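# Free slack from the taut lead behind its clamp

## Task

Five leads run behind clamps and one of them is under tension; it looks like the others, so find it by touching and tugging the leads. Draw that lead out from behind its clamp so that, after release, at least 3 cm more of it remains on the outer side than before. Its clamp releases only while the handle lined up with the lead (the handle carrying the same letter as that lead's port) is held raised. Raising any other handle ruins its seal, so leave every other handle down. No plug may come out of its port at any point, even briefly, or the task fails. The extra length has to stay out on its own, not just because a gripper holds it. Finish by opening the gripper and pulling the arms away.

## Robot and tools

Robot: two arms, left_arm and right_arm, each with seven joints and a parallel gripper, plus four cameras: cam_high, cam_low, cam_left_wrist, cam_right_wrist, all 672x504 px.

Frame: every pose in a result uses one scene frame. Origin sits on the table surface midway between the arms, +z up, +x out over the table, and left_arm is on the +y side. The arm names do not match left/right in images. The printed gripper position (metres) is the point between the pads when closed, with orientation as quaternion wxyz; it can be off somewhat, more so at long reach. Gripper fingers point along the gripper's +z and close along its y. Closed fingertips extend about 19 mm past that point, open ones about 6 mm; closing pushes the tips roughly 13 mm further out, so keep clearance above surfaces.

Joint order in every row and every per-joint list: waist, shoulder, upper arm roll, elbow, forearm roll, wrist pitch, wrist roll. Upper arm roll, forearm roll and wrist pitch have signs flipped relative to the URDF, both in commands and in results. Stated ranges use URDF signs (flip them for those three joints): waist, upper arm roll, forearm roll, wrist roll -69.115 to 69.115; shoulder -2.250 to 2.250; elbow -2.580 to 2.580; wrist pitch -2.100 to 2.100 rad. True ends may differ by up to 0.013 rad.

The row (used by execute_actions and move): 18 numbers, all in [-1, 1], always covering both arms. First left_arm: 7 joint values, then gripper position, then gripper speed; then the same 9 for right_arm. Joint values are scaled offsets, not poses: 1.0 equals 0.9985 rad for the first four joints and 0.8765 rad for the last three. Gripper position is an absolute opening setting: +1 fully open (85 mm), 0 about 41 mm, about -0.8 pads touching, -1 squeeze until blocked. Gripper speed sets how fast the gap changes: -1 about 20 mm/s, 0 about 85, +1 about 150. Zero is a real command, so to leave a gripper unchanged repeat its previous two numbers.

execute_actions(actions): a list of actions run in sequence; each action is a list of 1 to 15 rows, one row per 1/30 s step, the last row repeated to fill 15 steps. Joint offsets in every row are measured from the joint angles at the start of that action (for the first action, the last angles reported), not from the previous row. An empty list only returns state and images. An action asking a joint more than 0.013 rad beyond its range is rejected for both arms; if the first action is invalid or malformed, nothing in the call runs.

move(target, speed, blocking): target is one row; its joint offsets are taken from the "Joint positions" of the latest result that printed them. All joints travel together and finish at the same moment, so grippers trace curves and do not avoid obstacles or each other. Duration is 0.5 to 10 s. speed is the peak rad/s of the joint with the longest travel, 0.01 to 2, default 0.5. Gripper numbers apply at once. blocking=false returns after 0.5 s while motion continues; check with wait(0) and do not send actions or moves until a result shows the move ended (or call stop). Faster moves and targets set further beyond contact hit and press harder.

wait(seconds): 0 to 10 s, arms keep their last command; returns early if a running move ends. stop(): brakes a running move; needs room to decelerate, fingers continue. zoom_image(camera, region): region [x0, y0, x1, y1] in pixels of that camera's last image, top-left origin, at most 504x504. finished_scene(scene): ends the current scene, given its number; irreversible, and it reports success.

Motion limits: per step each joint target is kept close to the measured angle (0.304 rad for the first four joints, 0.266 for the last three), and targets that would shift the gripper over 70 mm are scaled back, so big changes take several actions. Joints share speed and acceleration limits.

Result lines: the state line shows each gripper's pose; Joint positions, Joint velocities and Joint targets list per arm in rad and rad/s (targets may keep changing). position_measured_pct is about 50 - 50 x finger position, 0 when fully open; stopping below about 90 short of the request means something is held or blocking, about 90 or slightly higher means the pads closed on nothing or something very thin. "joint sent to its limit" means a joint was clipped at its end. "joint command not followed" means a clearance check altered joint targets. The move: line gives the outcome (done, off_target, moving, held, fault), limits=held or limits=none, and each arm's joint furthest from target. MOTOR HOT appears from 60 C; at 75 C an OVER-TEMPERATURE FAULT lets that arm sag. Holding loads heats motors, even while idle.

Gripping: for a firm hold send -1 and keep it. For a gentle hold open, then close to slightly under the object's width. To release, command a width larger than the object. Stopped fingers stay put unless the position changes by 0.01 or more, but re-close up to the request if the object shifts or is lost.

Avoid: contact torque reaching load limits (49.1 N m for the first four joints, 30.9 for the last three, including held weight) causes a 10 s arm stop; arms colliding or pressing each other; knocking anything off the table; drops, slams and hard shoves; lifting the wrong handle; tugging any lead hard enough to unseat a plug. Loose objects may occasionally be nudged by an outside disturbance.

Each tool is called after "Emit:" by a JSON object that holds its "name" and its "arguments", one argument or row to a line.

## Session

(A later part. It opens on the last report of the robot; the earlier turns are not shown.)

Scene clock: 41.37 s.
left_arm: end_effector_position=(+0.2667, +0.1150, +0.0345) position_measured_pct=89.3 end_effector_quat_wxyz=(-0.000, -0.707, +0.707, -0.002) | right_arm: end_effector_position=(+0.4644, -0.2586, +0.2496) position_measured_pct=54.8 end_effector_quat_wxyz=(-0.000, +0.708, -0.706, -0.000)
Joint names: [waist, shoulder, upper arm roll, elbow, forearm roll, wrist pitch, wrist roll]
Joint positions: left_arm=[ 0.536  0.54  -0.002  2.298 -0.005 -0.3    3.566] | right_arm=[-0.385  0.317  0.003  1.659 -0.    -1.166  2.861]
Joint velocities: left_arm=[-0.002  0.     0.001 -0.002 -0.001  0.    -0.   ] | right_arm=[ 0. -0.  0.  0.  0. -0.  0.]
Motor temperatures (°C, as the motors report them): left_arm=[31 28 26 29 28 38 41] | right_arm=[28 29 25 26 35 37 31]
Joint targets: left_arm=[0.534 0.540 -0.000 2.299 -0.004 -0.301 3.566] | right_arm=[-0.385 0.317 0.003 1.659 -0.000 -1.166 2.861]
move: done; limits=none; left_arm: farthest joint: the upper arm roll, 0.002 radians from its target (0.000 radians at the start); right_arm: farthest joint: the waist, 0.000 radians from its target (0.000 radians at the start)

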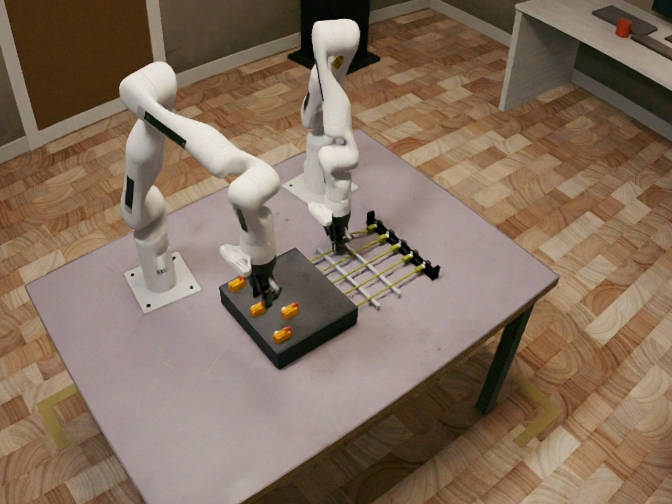

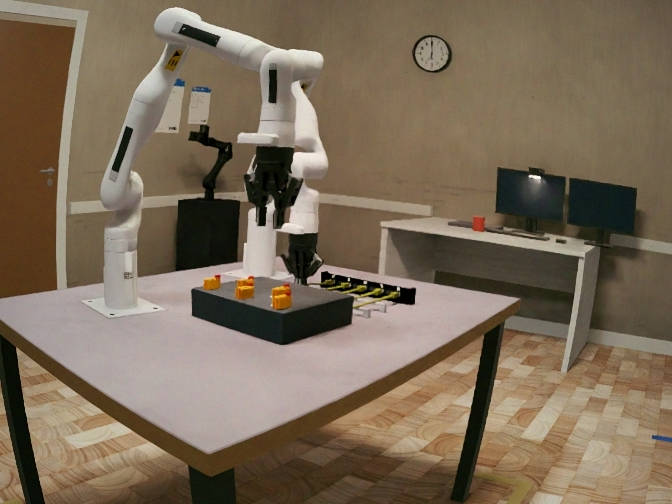

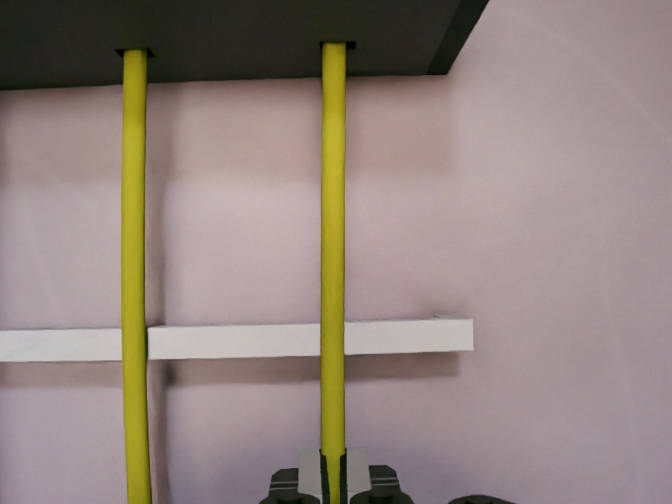

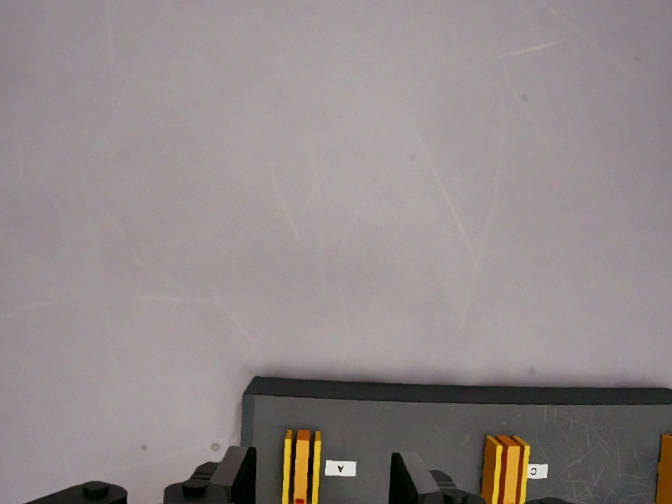

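Emit:
{"name": "execute_actions", "arguments": {
  "actions": [
    [[0.031,0.006,0.002,-0.019,0,-0.017,0.038,-1,0,0,0,0,0,0,0,0,-0.1,0]],
    [[0,0,0,0,0,0,0,-0.2,1,0,0,0,0,0,0,0,-0.1,0],[0,0,0,0,0,0,0,-0.2,1,0,0,0,0,0,0,0,-0.1,0],[0,0,0,0,0,0,0,-0.2,1,0,0,0,0,0,0,0,-0.1,0],[0,0,0,0,0,0,0,-0.2,1,0,0,0,0,0,0,0,-0.1,0],[0,0,0,0,0,0,0,-0.2,1,0,0,0,0,0,0,0,-0.1,0],[0,-0.09,0,-0.022,0,-0.128,0,-0.2,1,0,0,0,0,0,0,0,-0.1,0]]
  ]
}}

Emit:
{"name": "move", "arguments": {
  "target": [-0.148,0.165,0,-0.464,0,-0.338,-0.171,-0.2,0,-0.177,0.093,-0.003,0.15,0,0.278,-0.203,-0.1,0],
  "speed": 0.6
}}

Scene clock: 58.17 s.
left_arm: end_effector_position=(+0.2655, +0.1057, +0.0640) position_measured_pct=59.9 end_effector_quat_wxyz=(-0.001, -0.709, +0.705, +0.001) | right_arm: end_effector_position=(+0.4644, -0.2586, +0.2496) position_measured_pct=54.8 end_effector_quat_wxyz=(-0.000, +0.708, -0.706, -0.000)
Joint names: [waist, shoulder, upper arm roll, elbow, forearm roll, wrist pitch, wrist roll]
Joint positions: left_arm=[ 0.566  0.46   0.     2.257 -0.005 -0.427  3.599] | right_arm=[-0.385  0.317  0.003  1.659 -0.    -1.166  2.861]
Joint velocities: left_arm=[-0.    -0.03   0.001  0.001  0.002 -0.012 -0.001] | right_arm=[ 0. -0. -0. -0.  0. -0. -0.]
Motor temperatures (°C, as the motors report them): left_arm=[31 28 26 29 28 38 41] | right_arm=[28 29 25 26 35 37 31]
Joint targets: left_arm=[0.566 0.456 0.000 2.257 -0.005 -0.427 3.599] | right_arm=[-0.385 0.317 0.003 1.659 -0.000 -1.166 2.861]

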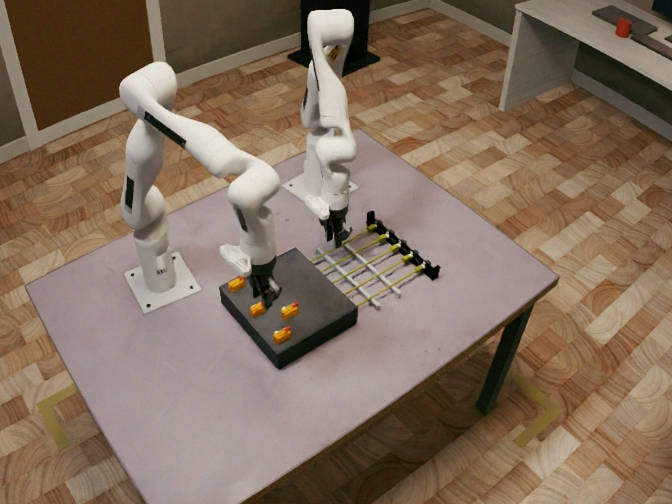

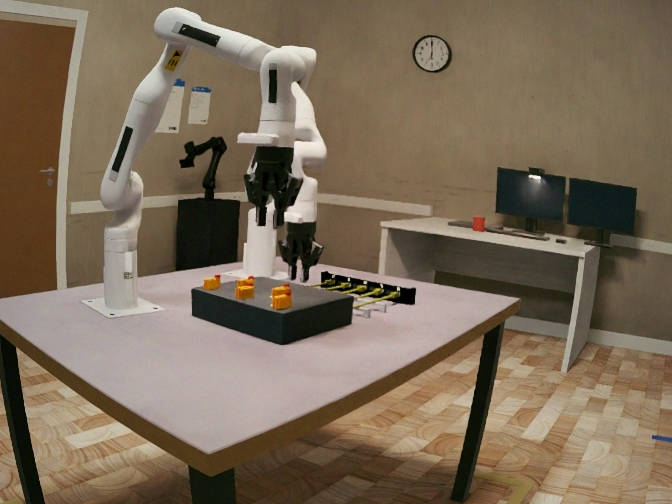

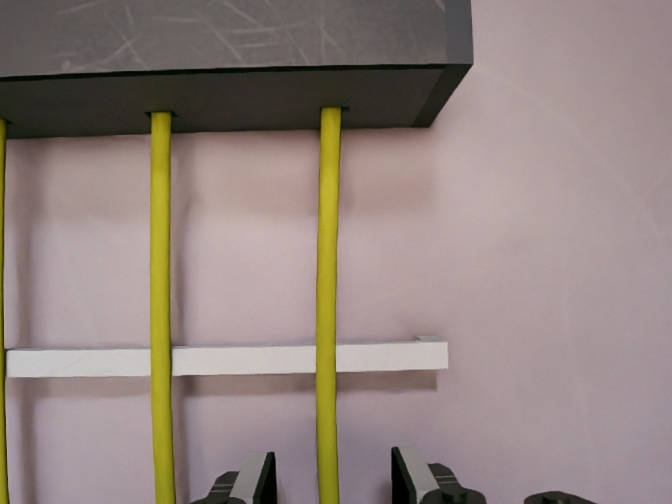

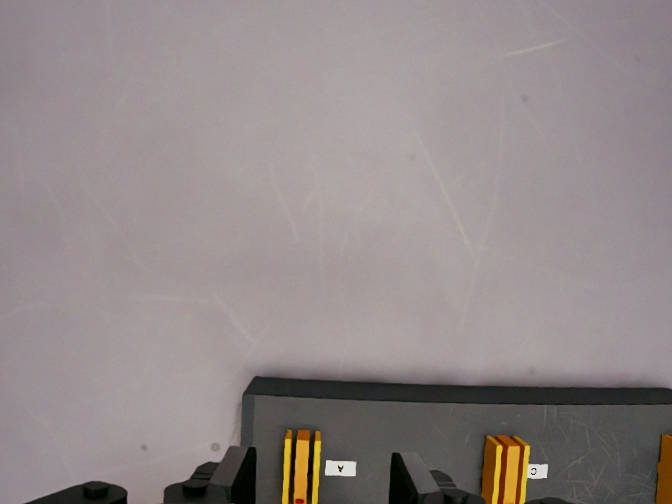

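Scene clock: 59.43 s.
left_arm: end_effector_position=(+0.4183, +0.1048, +0.0791) position_measured_pct=59.9 end_effector_quat_wxyz=(-0.001, -0.708, +0.706, -0.001) | right_arm: end_effector_position=(+0.4409, -0.1897, +0.1699) position_measured_pct=54.8 end_effector_quat_wxyz=(-0.000, +0.707, -0.708, +0.000)
Joint names: [waist, shoulder, upper arm roll, elbow, forearm roll, wrist pitch, wrist roll]
Joint positions: left_arm=[ 0.419  0.625  0.     1.794 -0.005 -0.723  3.449] | right_arm=[-0.562  0.409  0.     1.809 -0.    -0.923  2.683]
Joint velocities: left_arm=[-0.002  0.002  0.001 -0.001 -0.    -0.001 -0.   ] | right_arm=[-0.002  0.001 -0.     0.001 -0.     0.     0.   ]
Motor temperatures (°C, as the motors report them): left_arm=[31 28 26 29 28 38 41] | right_arm=[28 29 25 26 35 37 31]
Joint targets: left_arm=[0.418 0.625 0.000 1.794 -0.005 -0.723 3.449] | right_arm=[-0.562 0.409 0.000 1.809 -0.000 -0.923 2.683]
move: done; limits=none; left_arm: farthest joint: the waist, 0.000 radians from its target (0.148 radians at the start); right_arm: farthest joint: the waist, 0.000 radians from its target (0.177 radians at the start)

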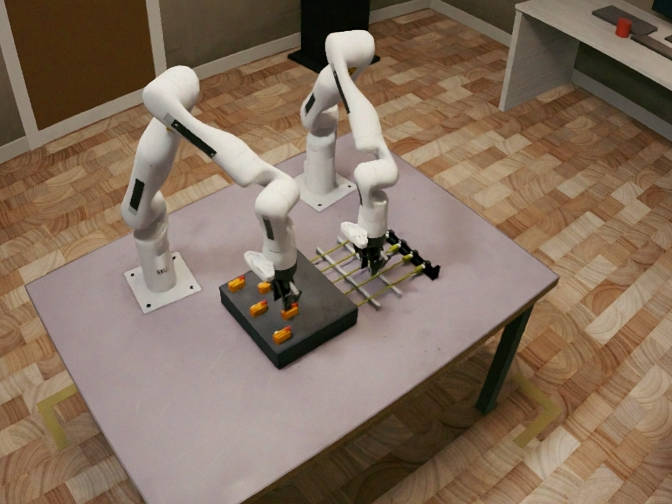

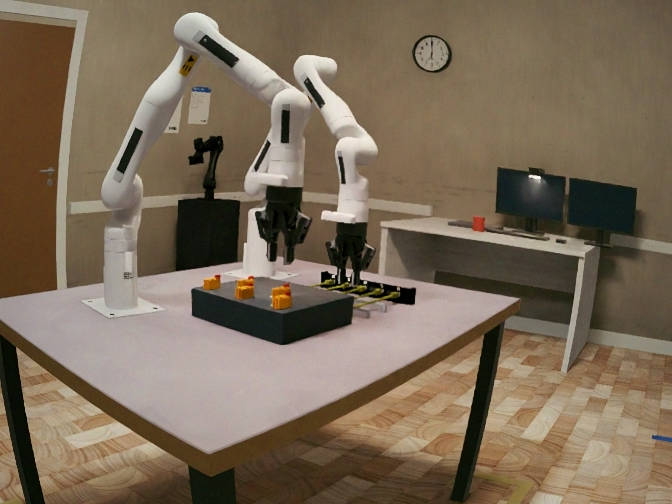

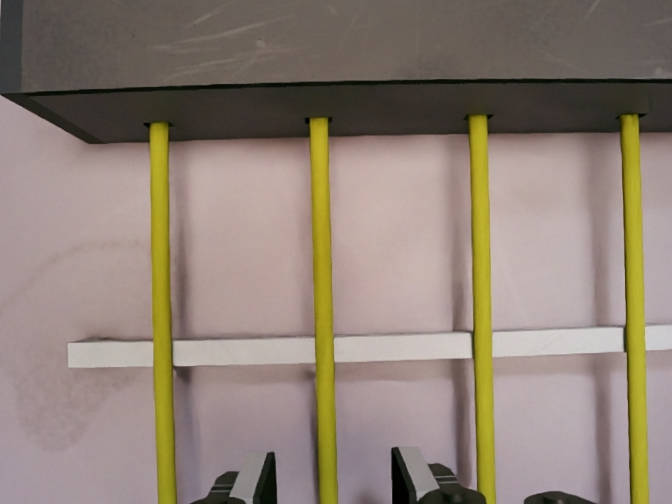

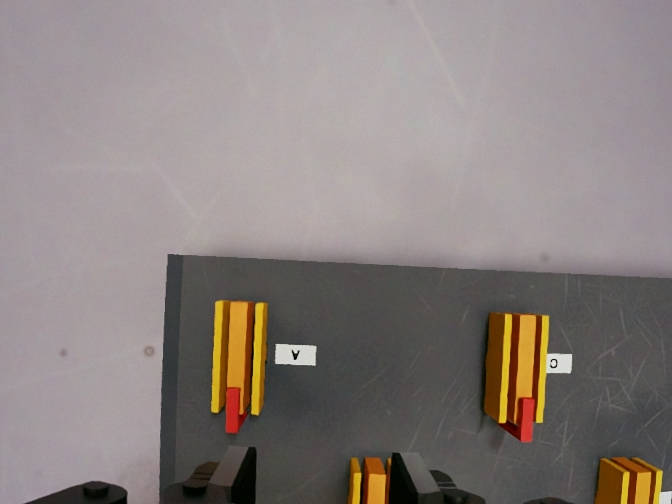

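Emit:
{"name": "execute_actions", "arguments": {
  "actions": [
    [[0,0.089,0,0.022,0,0.128,0,-0.2,0,0,0,0,0,0,0,0,-0.1,0]],
    [[0,0,0,0,0,0,0,-1,0,0,0,0,0,0,0,0,-0.1,0]]
  ]
}}

Emit:
{"name": "move", "arguments": {
  "target": [-0.024,-0.007,0,0.016,0,0.01,-0.027,-1,0,0,0,0,0,0,0,0,-0.1,0],
  "speed": 0.05
}}

Scene clock: 63.40 s.
left_arm: end_effector_position=(+0.4208, +0.1042, +0.0347) position_measured_pct=89.3 end_effector_quat_wxyz=(-0.001, -0.708, +0.706, -0.002) | right_arm: end_effector_position=(+0.4409, -0.1897, +0.1699) position_measured_pct=54.8 end_effector_quat_wxyz=(-0.000, +0.707, -0.708, +0.000)
Joint names: [waist, shoulder, upper arm roll, elbow, forearm roll, wrist pitch, wrist roll]
Joint positions: left_arm=[ 0.419  0.713  0.     1.816 -0.005 -0.611  3.449] | right_arm=[-0.562  0.409  0.     1.809 -0.    -0.923  2.683]
Joint velocities: left_arm=[-0.     0.     0.001 -0.001 -0.    -0.     0.001] | right_arm=[-0.     0.    -0.    -0.001  0.     0.    -0.001]
Motor temperatures (°C, as the motors report them): left_arm=[31 28 26 29 28 38 41] | right_arm=[28 29 25 26 35 37 31]
Joint targets: left_arm=[0.419 0.713 0.000 1.816 -0.005 -0.611 3.449] | right_arm=[-0.562 0.409 0.000 1.809 -0.000 -0.923 2.683]

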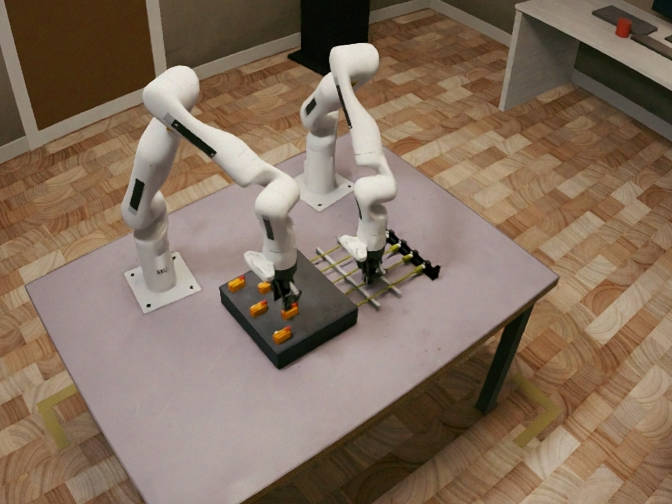

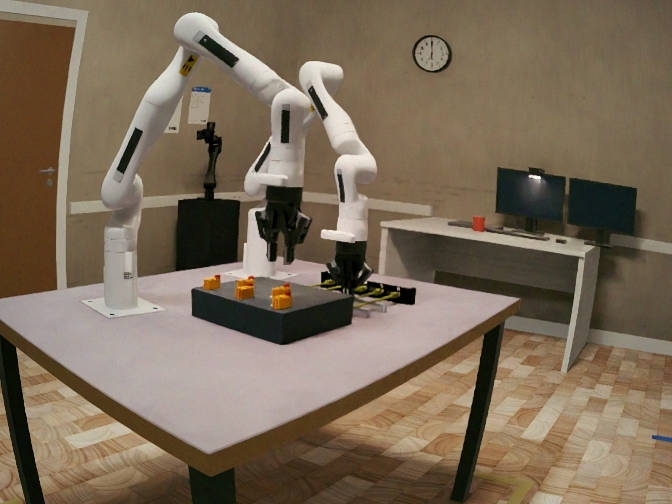

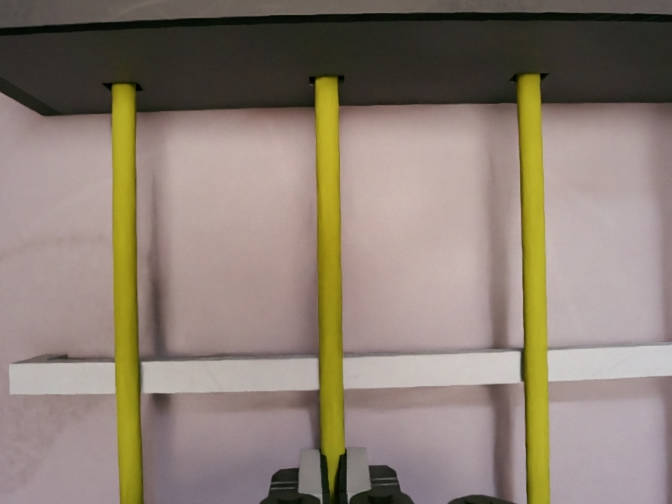

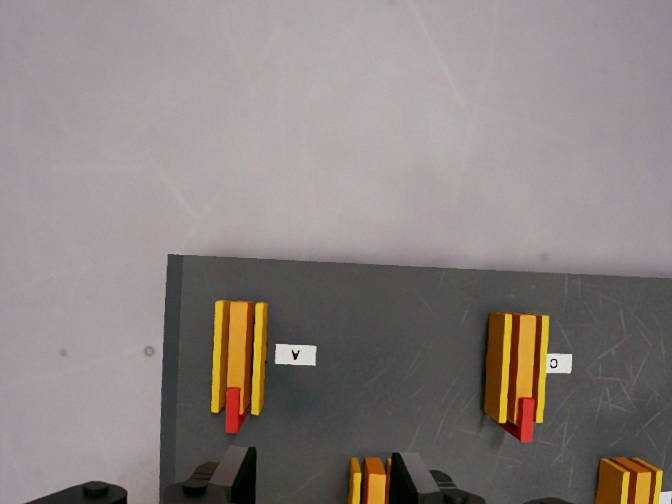

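Scene clock: 64.10 s.
left_arm: end_effector_position=(+0.4202, +0.1066, +0.0362) position_measured_pct=89.3 end_effector_quat_wxyz=(-0.003, -0.704, +0.710, -0.007) | right_arm: end_effector_position=(+0.4409, -0.1897, +0.1699) position_measured_pct=54.8 end_effector_quat_wxyz=(-0.000, +0.707, -0.708, +0.000)
Joint names: [waist, shoulder, upper arm roll, elbow, forearm roll, wrist pitch, wrist roll]
Joint positions: left_arm=[ 0.402  0.705 -0.008  1.829 -0.01  -0.599  3.426] | right_arm=[-0.562  0.409  0.     1.809 -0.    -0.923  2.683]
Joint velocities: left_arm=[-0.001 -0.    -0.001  0.    -0.001  0.001 -0.001] | right_arm=[-0.    -0.    -0.     0.002  0.     0.    -0.   ]
Motor temperatures (°C, as the motors report them): left_arm=[31 28 26 29 28 38 41] | right_arm=[28 29 25 26 35 37 31]
Joint targets: left_arm=[0.395 0.706 0.000 1.832 -0.005 -0.602 3.426] | right_arm=[-0.562 0.409 0.000 1.809 -0.000 -0.923 2.683]
move: done; limits=none; left_arm: farthest joint: the upper arm roll, 0.008 radians from its target (0.000 radians at the start); right_arm: farthest joint: the waist, 0.000 radians from its target (0.000 radians at the start)

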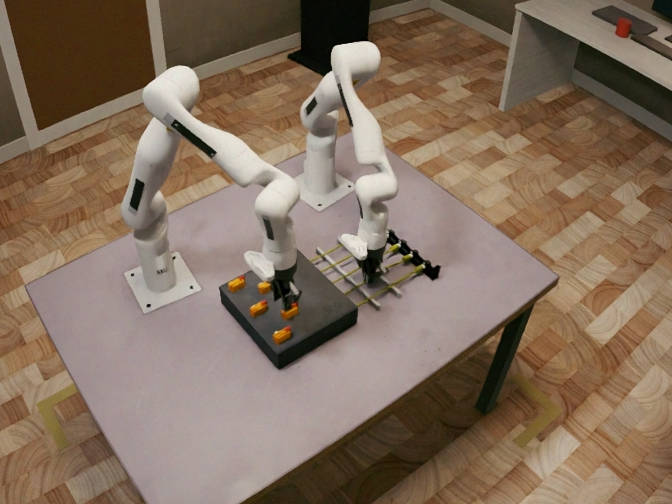

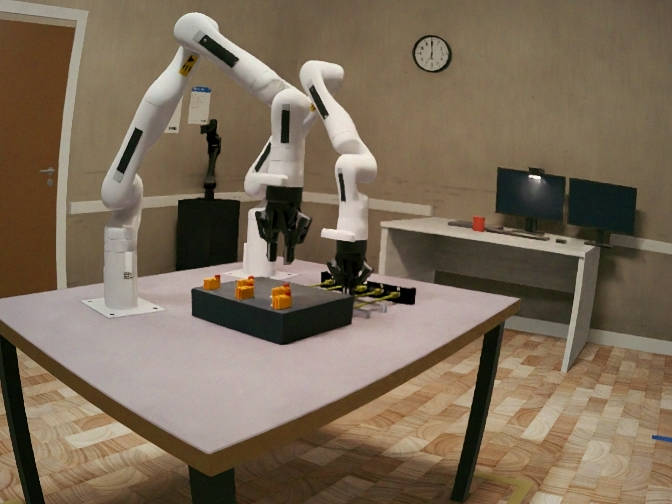

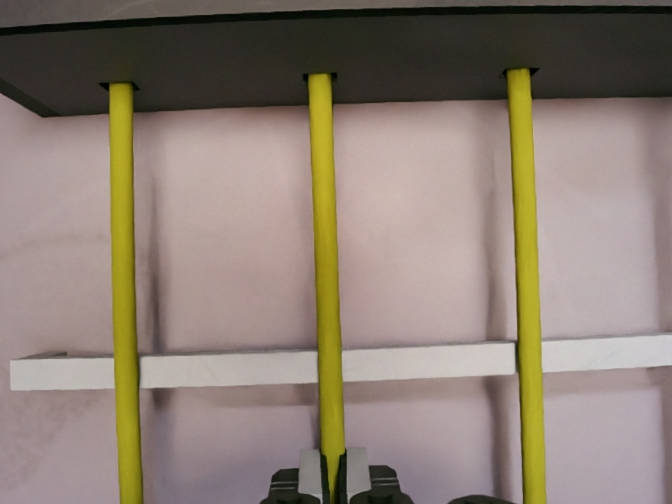

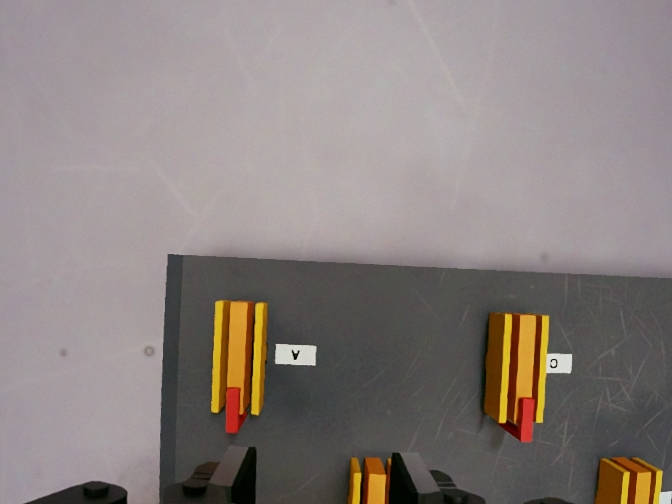

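Emit:
{"name": "move", "arguments": {
  "target": [0.016,0.008,0.008,-0.012,0.006,-0.013,0.025,-1,0,-0.093,0.082,0,0.072,0,0.175,-0.105,-0.1,0],
  "speed": 0.3
}}

Scene clock: 70.67 s.
left_arm: end_effector_position=(+0.4204, +0.1042, +0.0347) position_measured_pct=89.3 end_effector_quat_wxyz=(-0.001, -0.707, +0.707, -0.001) | right_arm: end_effector_position=(+0.4234, -0.1553, +0.1189) position_measured_pct=54.8 end_effector_quat_wxyz=(-0.000, +0.707, -0.707, +0.000)
Joint names: [waist, shoulder, upper arm roll, elbow, forearm roll, wrist pitch, wrist roll]
Joint positions: left_arm=[ 0.418  0.713 -0.     1.817 -0.005 -0.611  3.448] | right_arm=[-0.654  0.491  0.     1.881 -0.    -0.769  2.591]
Joint velocities: left_arm=[ 0.     0.001  0.    -0.002 -0.001  0.     0.   ] | right_arm=[-0.004  0.003  0.     0.     0.    -0.     0.001]
Motor temperatures (°C, as the motors report them): left_arm=[31 28 26 29 28 38 41] | right_arm=[28 29 25 26 35 37 31]
Joint targets: left_arm=[0.418 0.713 -0.000 1.817 -0.005 -0.611 3.448] | right_arm=[-0.655 0.491 0.000 1.881 -0.000 -0.769 2.591]
move: done; limits=none; left_arm: farthest joint: the waist, 0.000 radians from its target (0.016 radians at the start); right_arm: farthest joint: the waist, 0.001 radians from its target (0.093 radians at the start)

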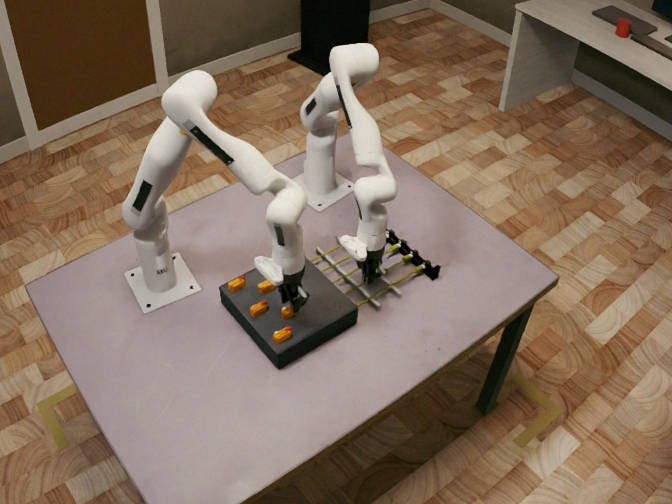

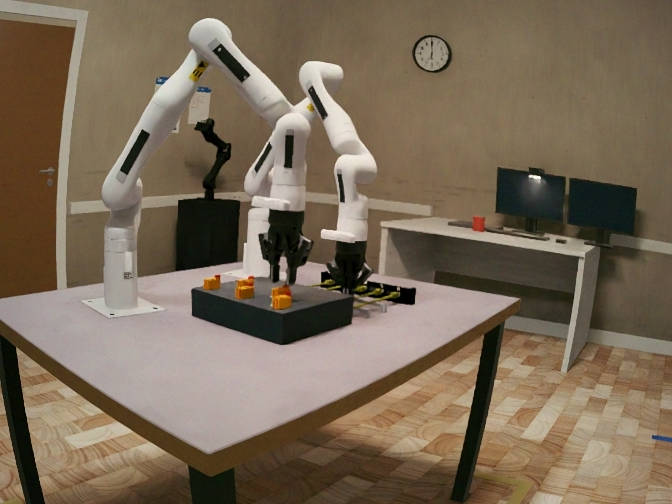

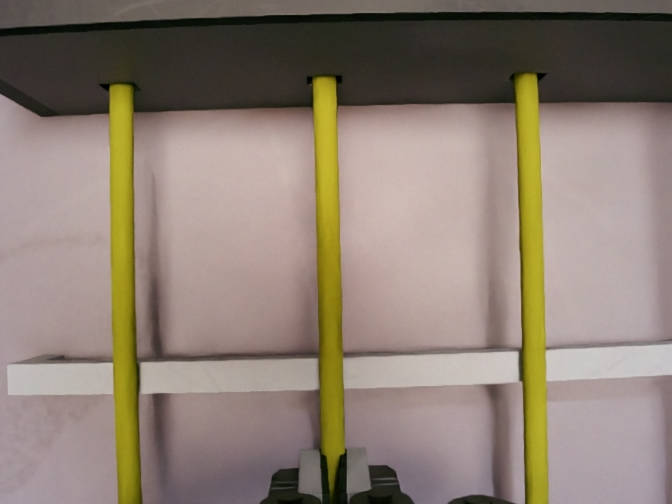

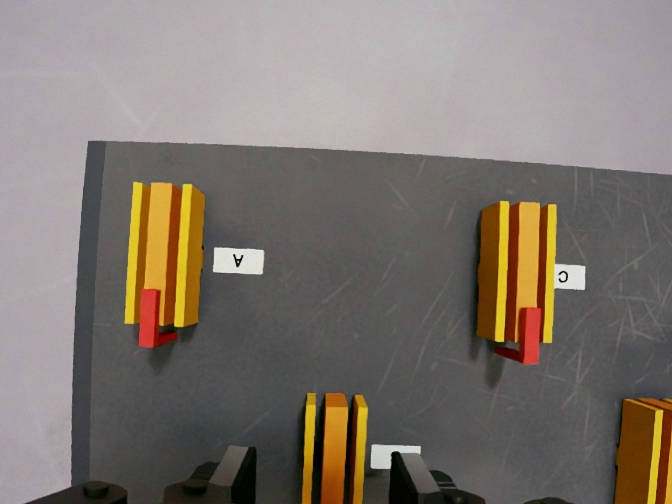

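Emit:
{"name": "execute_actions", "arguments": {
  "actions": [
    [[0,0,0,0,0,0,0,-1,0,-0.002,0.057,0,0.033,0,0.102,0,-0.1,0]],
    [[0,0,0,0,0,0,0,-1,0,0,0,0,0,0,0,0,-1,0]],
    [[0,0,0,0,0,0,0,-1,0,0,-0.024,0,-0.01,0,-0.039,0,-1,0]]
  ]
}}

Scene clock: 77.53 s.
left_arm: end_effector_position=(+0.4205, +0.1042, +0.0348) position_measured_pct=89.3 end_effector_quat_wxyz=(-0.001, -0.707, +0.707, -0.001) | right_arm: end_effector_position=(+0.4202, -0.1549, +0.0979) position_measured_pct=81.7 end_effector_quat_wxyz=(+0.002, +0.707, -0.707, -0.001)
Joint names: [waist, shoulder, upper arm roll, elbow, forearm roll, wrist pitch, wrist roll]
Joint positions: left_arm=[ 0.418  0.712 -0.     1.817 -0.005 -0.611  3.448] | right_arm=[-0.657  0.529  0.001  1.906  0.002 -0.712  2.589]
Joint velocities: left_arm=[-0.     0.    -0.001  0.002 -0.002 -0.     0.   ] | right_arm=[0.    0.    0.    0.001 0.    0.    0.   ]
Motor temperatures (°C, as the motors report them): left_arm=[31 28 26 29 28 38 41] | right_arm=[28 29 25 26 35 37 31]
Joint targets: left_arm=[0.418 0.712 -0.000 1.817 -0.005 -0.611 3.448] | right_arm=[-0.657 0.522 0.001 1.906 0.001 -0.717 2.590]

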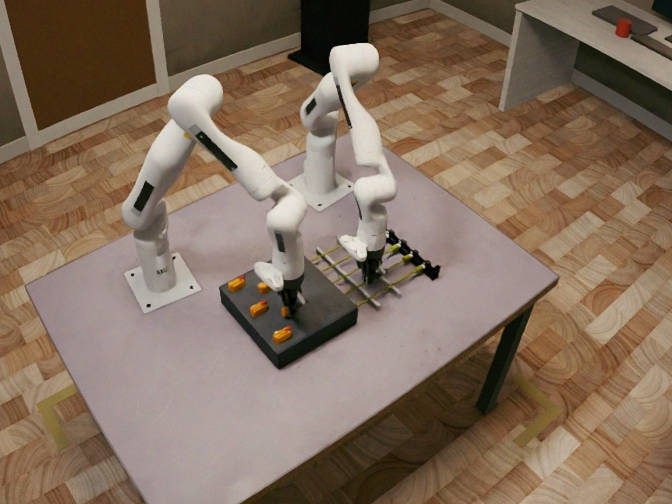

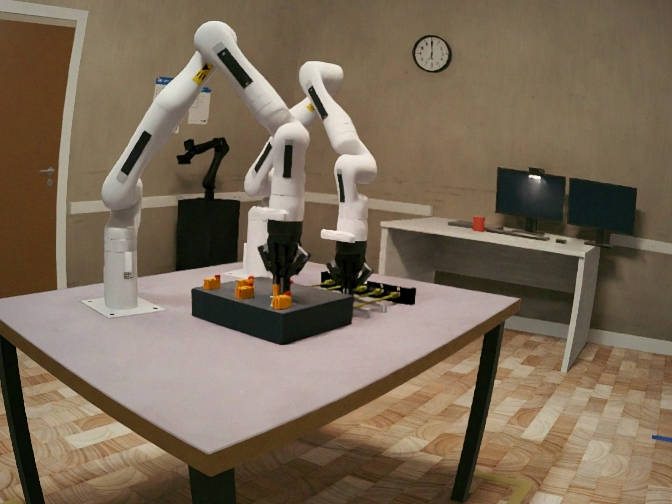

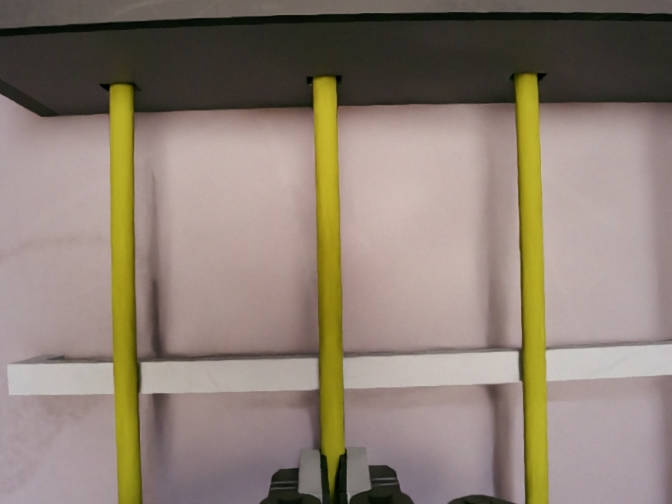

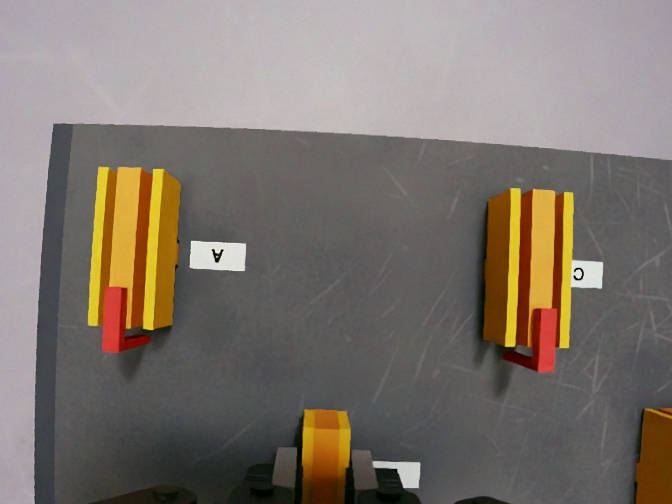

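Emit:
{"name": "move", "arguments": {
  "target": [-0.041,-0.034,0,0.017,0,-0.019,-0.047,-1,0,0,-0.014,0,0,0,-0.01,0,-1,0],
  "speed": 0.06
}}

Scene clock: 80.27 s.
left_arm: end_effector_position=(+0.4204, +0.1198, +0.0474) position_measured_pct=89.3 end_effector_quat_wxyz=(-0.002, -0.706, +0.709, -0.004) | right_arm: end_effector_position=(+0.4202, -0.1549, +0.0981) position_measured_pct=81.7 end_effector_quat_wxyz=(+0.002, +0.707, -0.708, -0.001)
Joint names: [waist, shoulder, upper arm roll, elbow, forearm roll, wrist pitch, wrist roll]
Joint positions: left_arm=[ 0.381  0.678 -0.004  1.832 -0.007 -0.626  3.406] | right_arm=[-0.657  0.528  0.001  1.906  0.002 -0.713  2.589]
Joint velocities: left_arm=[-0.002 -0.002 -0.002 -0.001 -0.001 -0.001  0.   ] | right_arm=[-0.  0. -0. -0.  0.  0. -0.]
Motor temperatures (°C, as the motors report them): left_arm=[31 28 26 29 28 38 41] | right_arm=[28 29 25 26 35 37 31]
Joint targets: left_arm=[0.377 0.678 -0.000 1.834 -0.005 -0.628 3.406] | right_arm=[-0.657 0.515 0.001 1.906 0.002 -0.721 2.589]
move: off_target (right_arm); limits=none; left_arm: farthest joint: the waist, 0.004 radians from its target (0.041 radians at the start); right_arm: farthest joint: the shoulder, 0.013 radians from its target (0.014 radians at the start)

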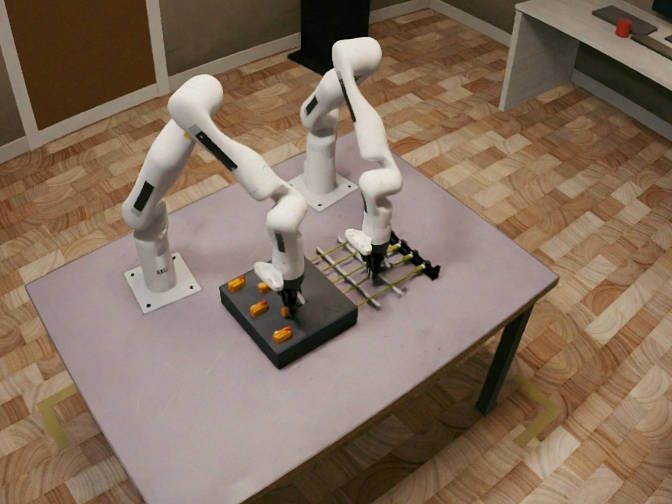

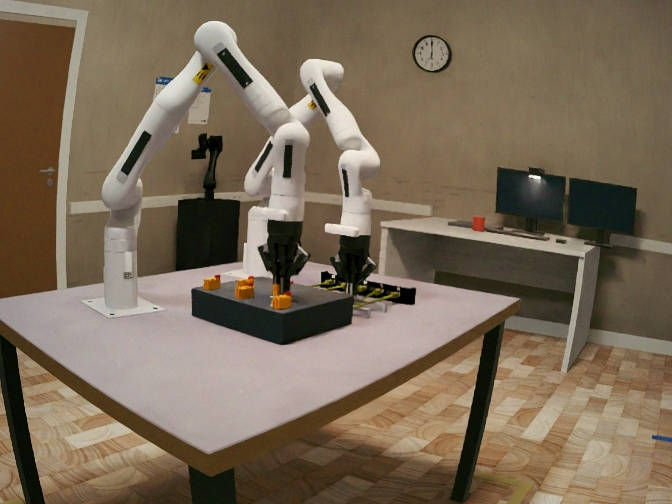

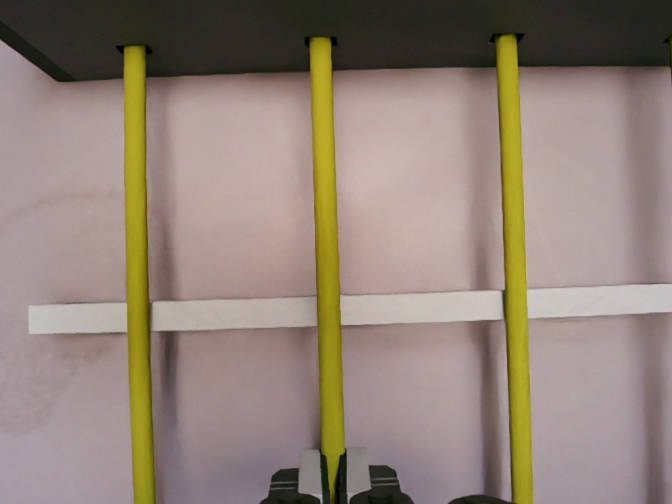

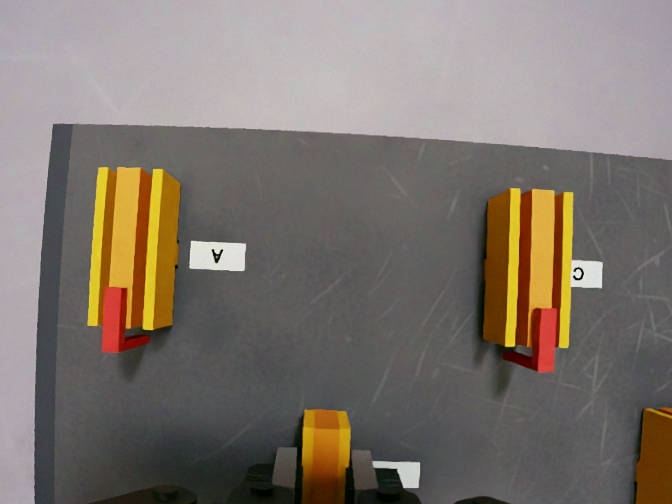

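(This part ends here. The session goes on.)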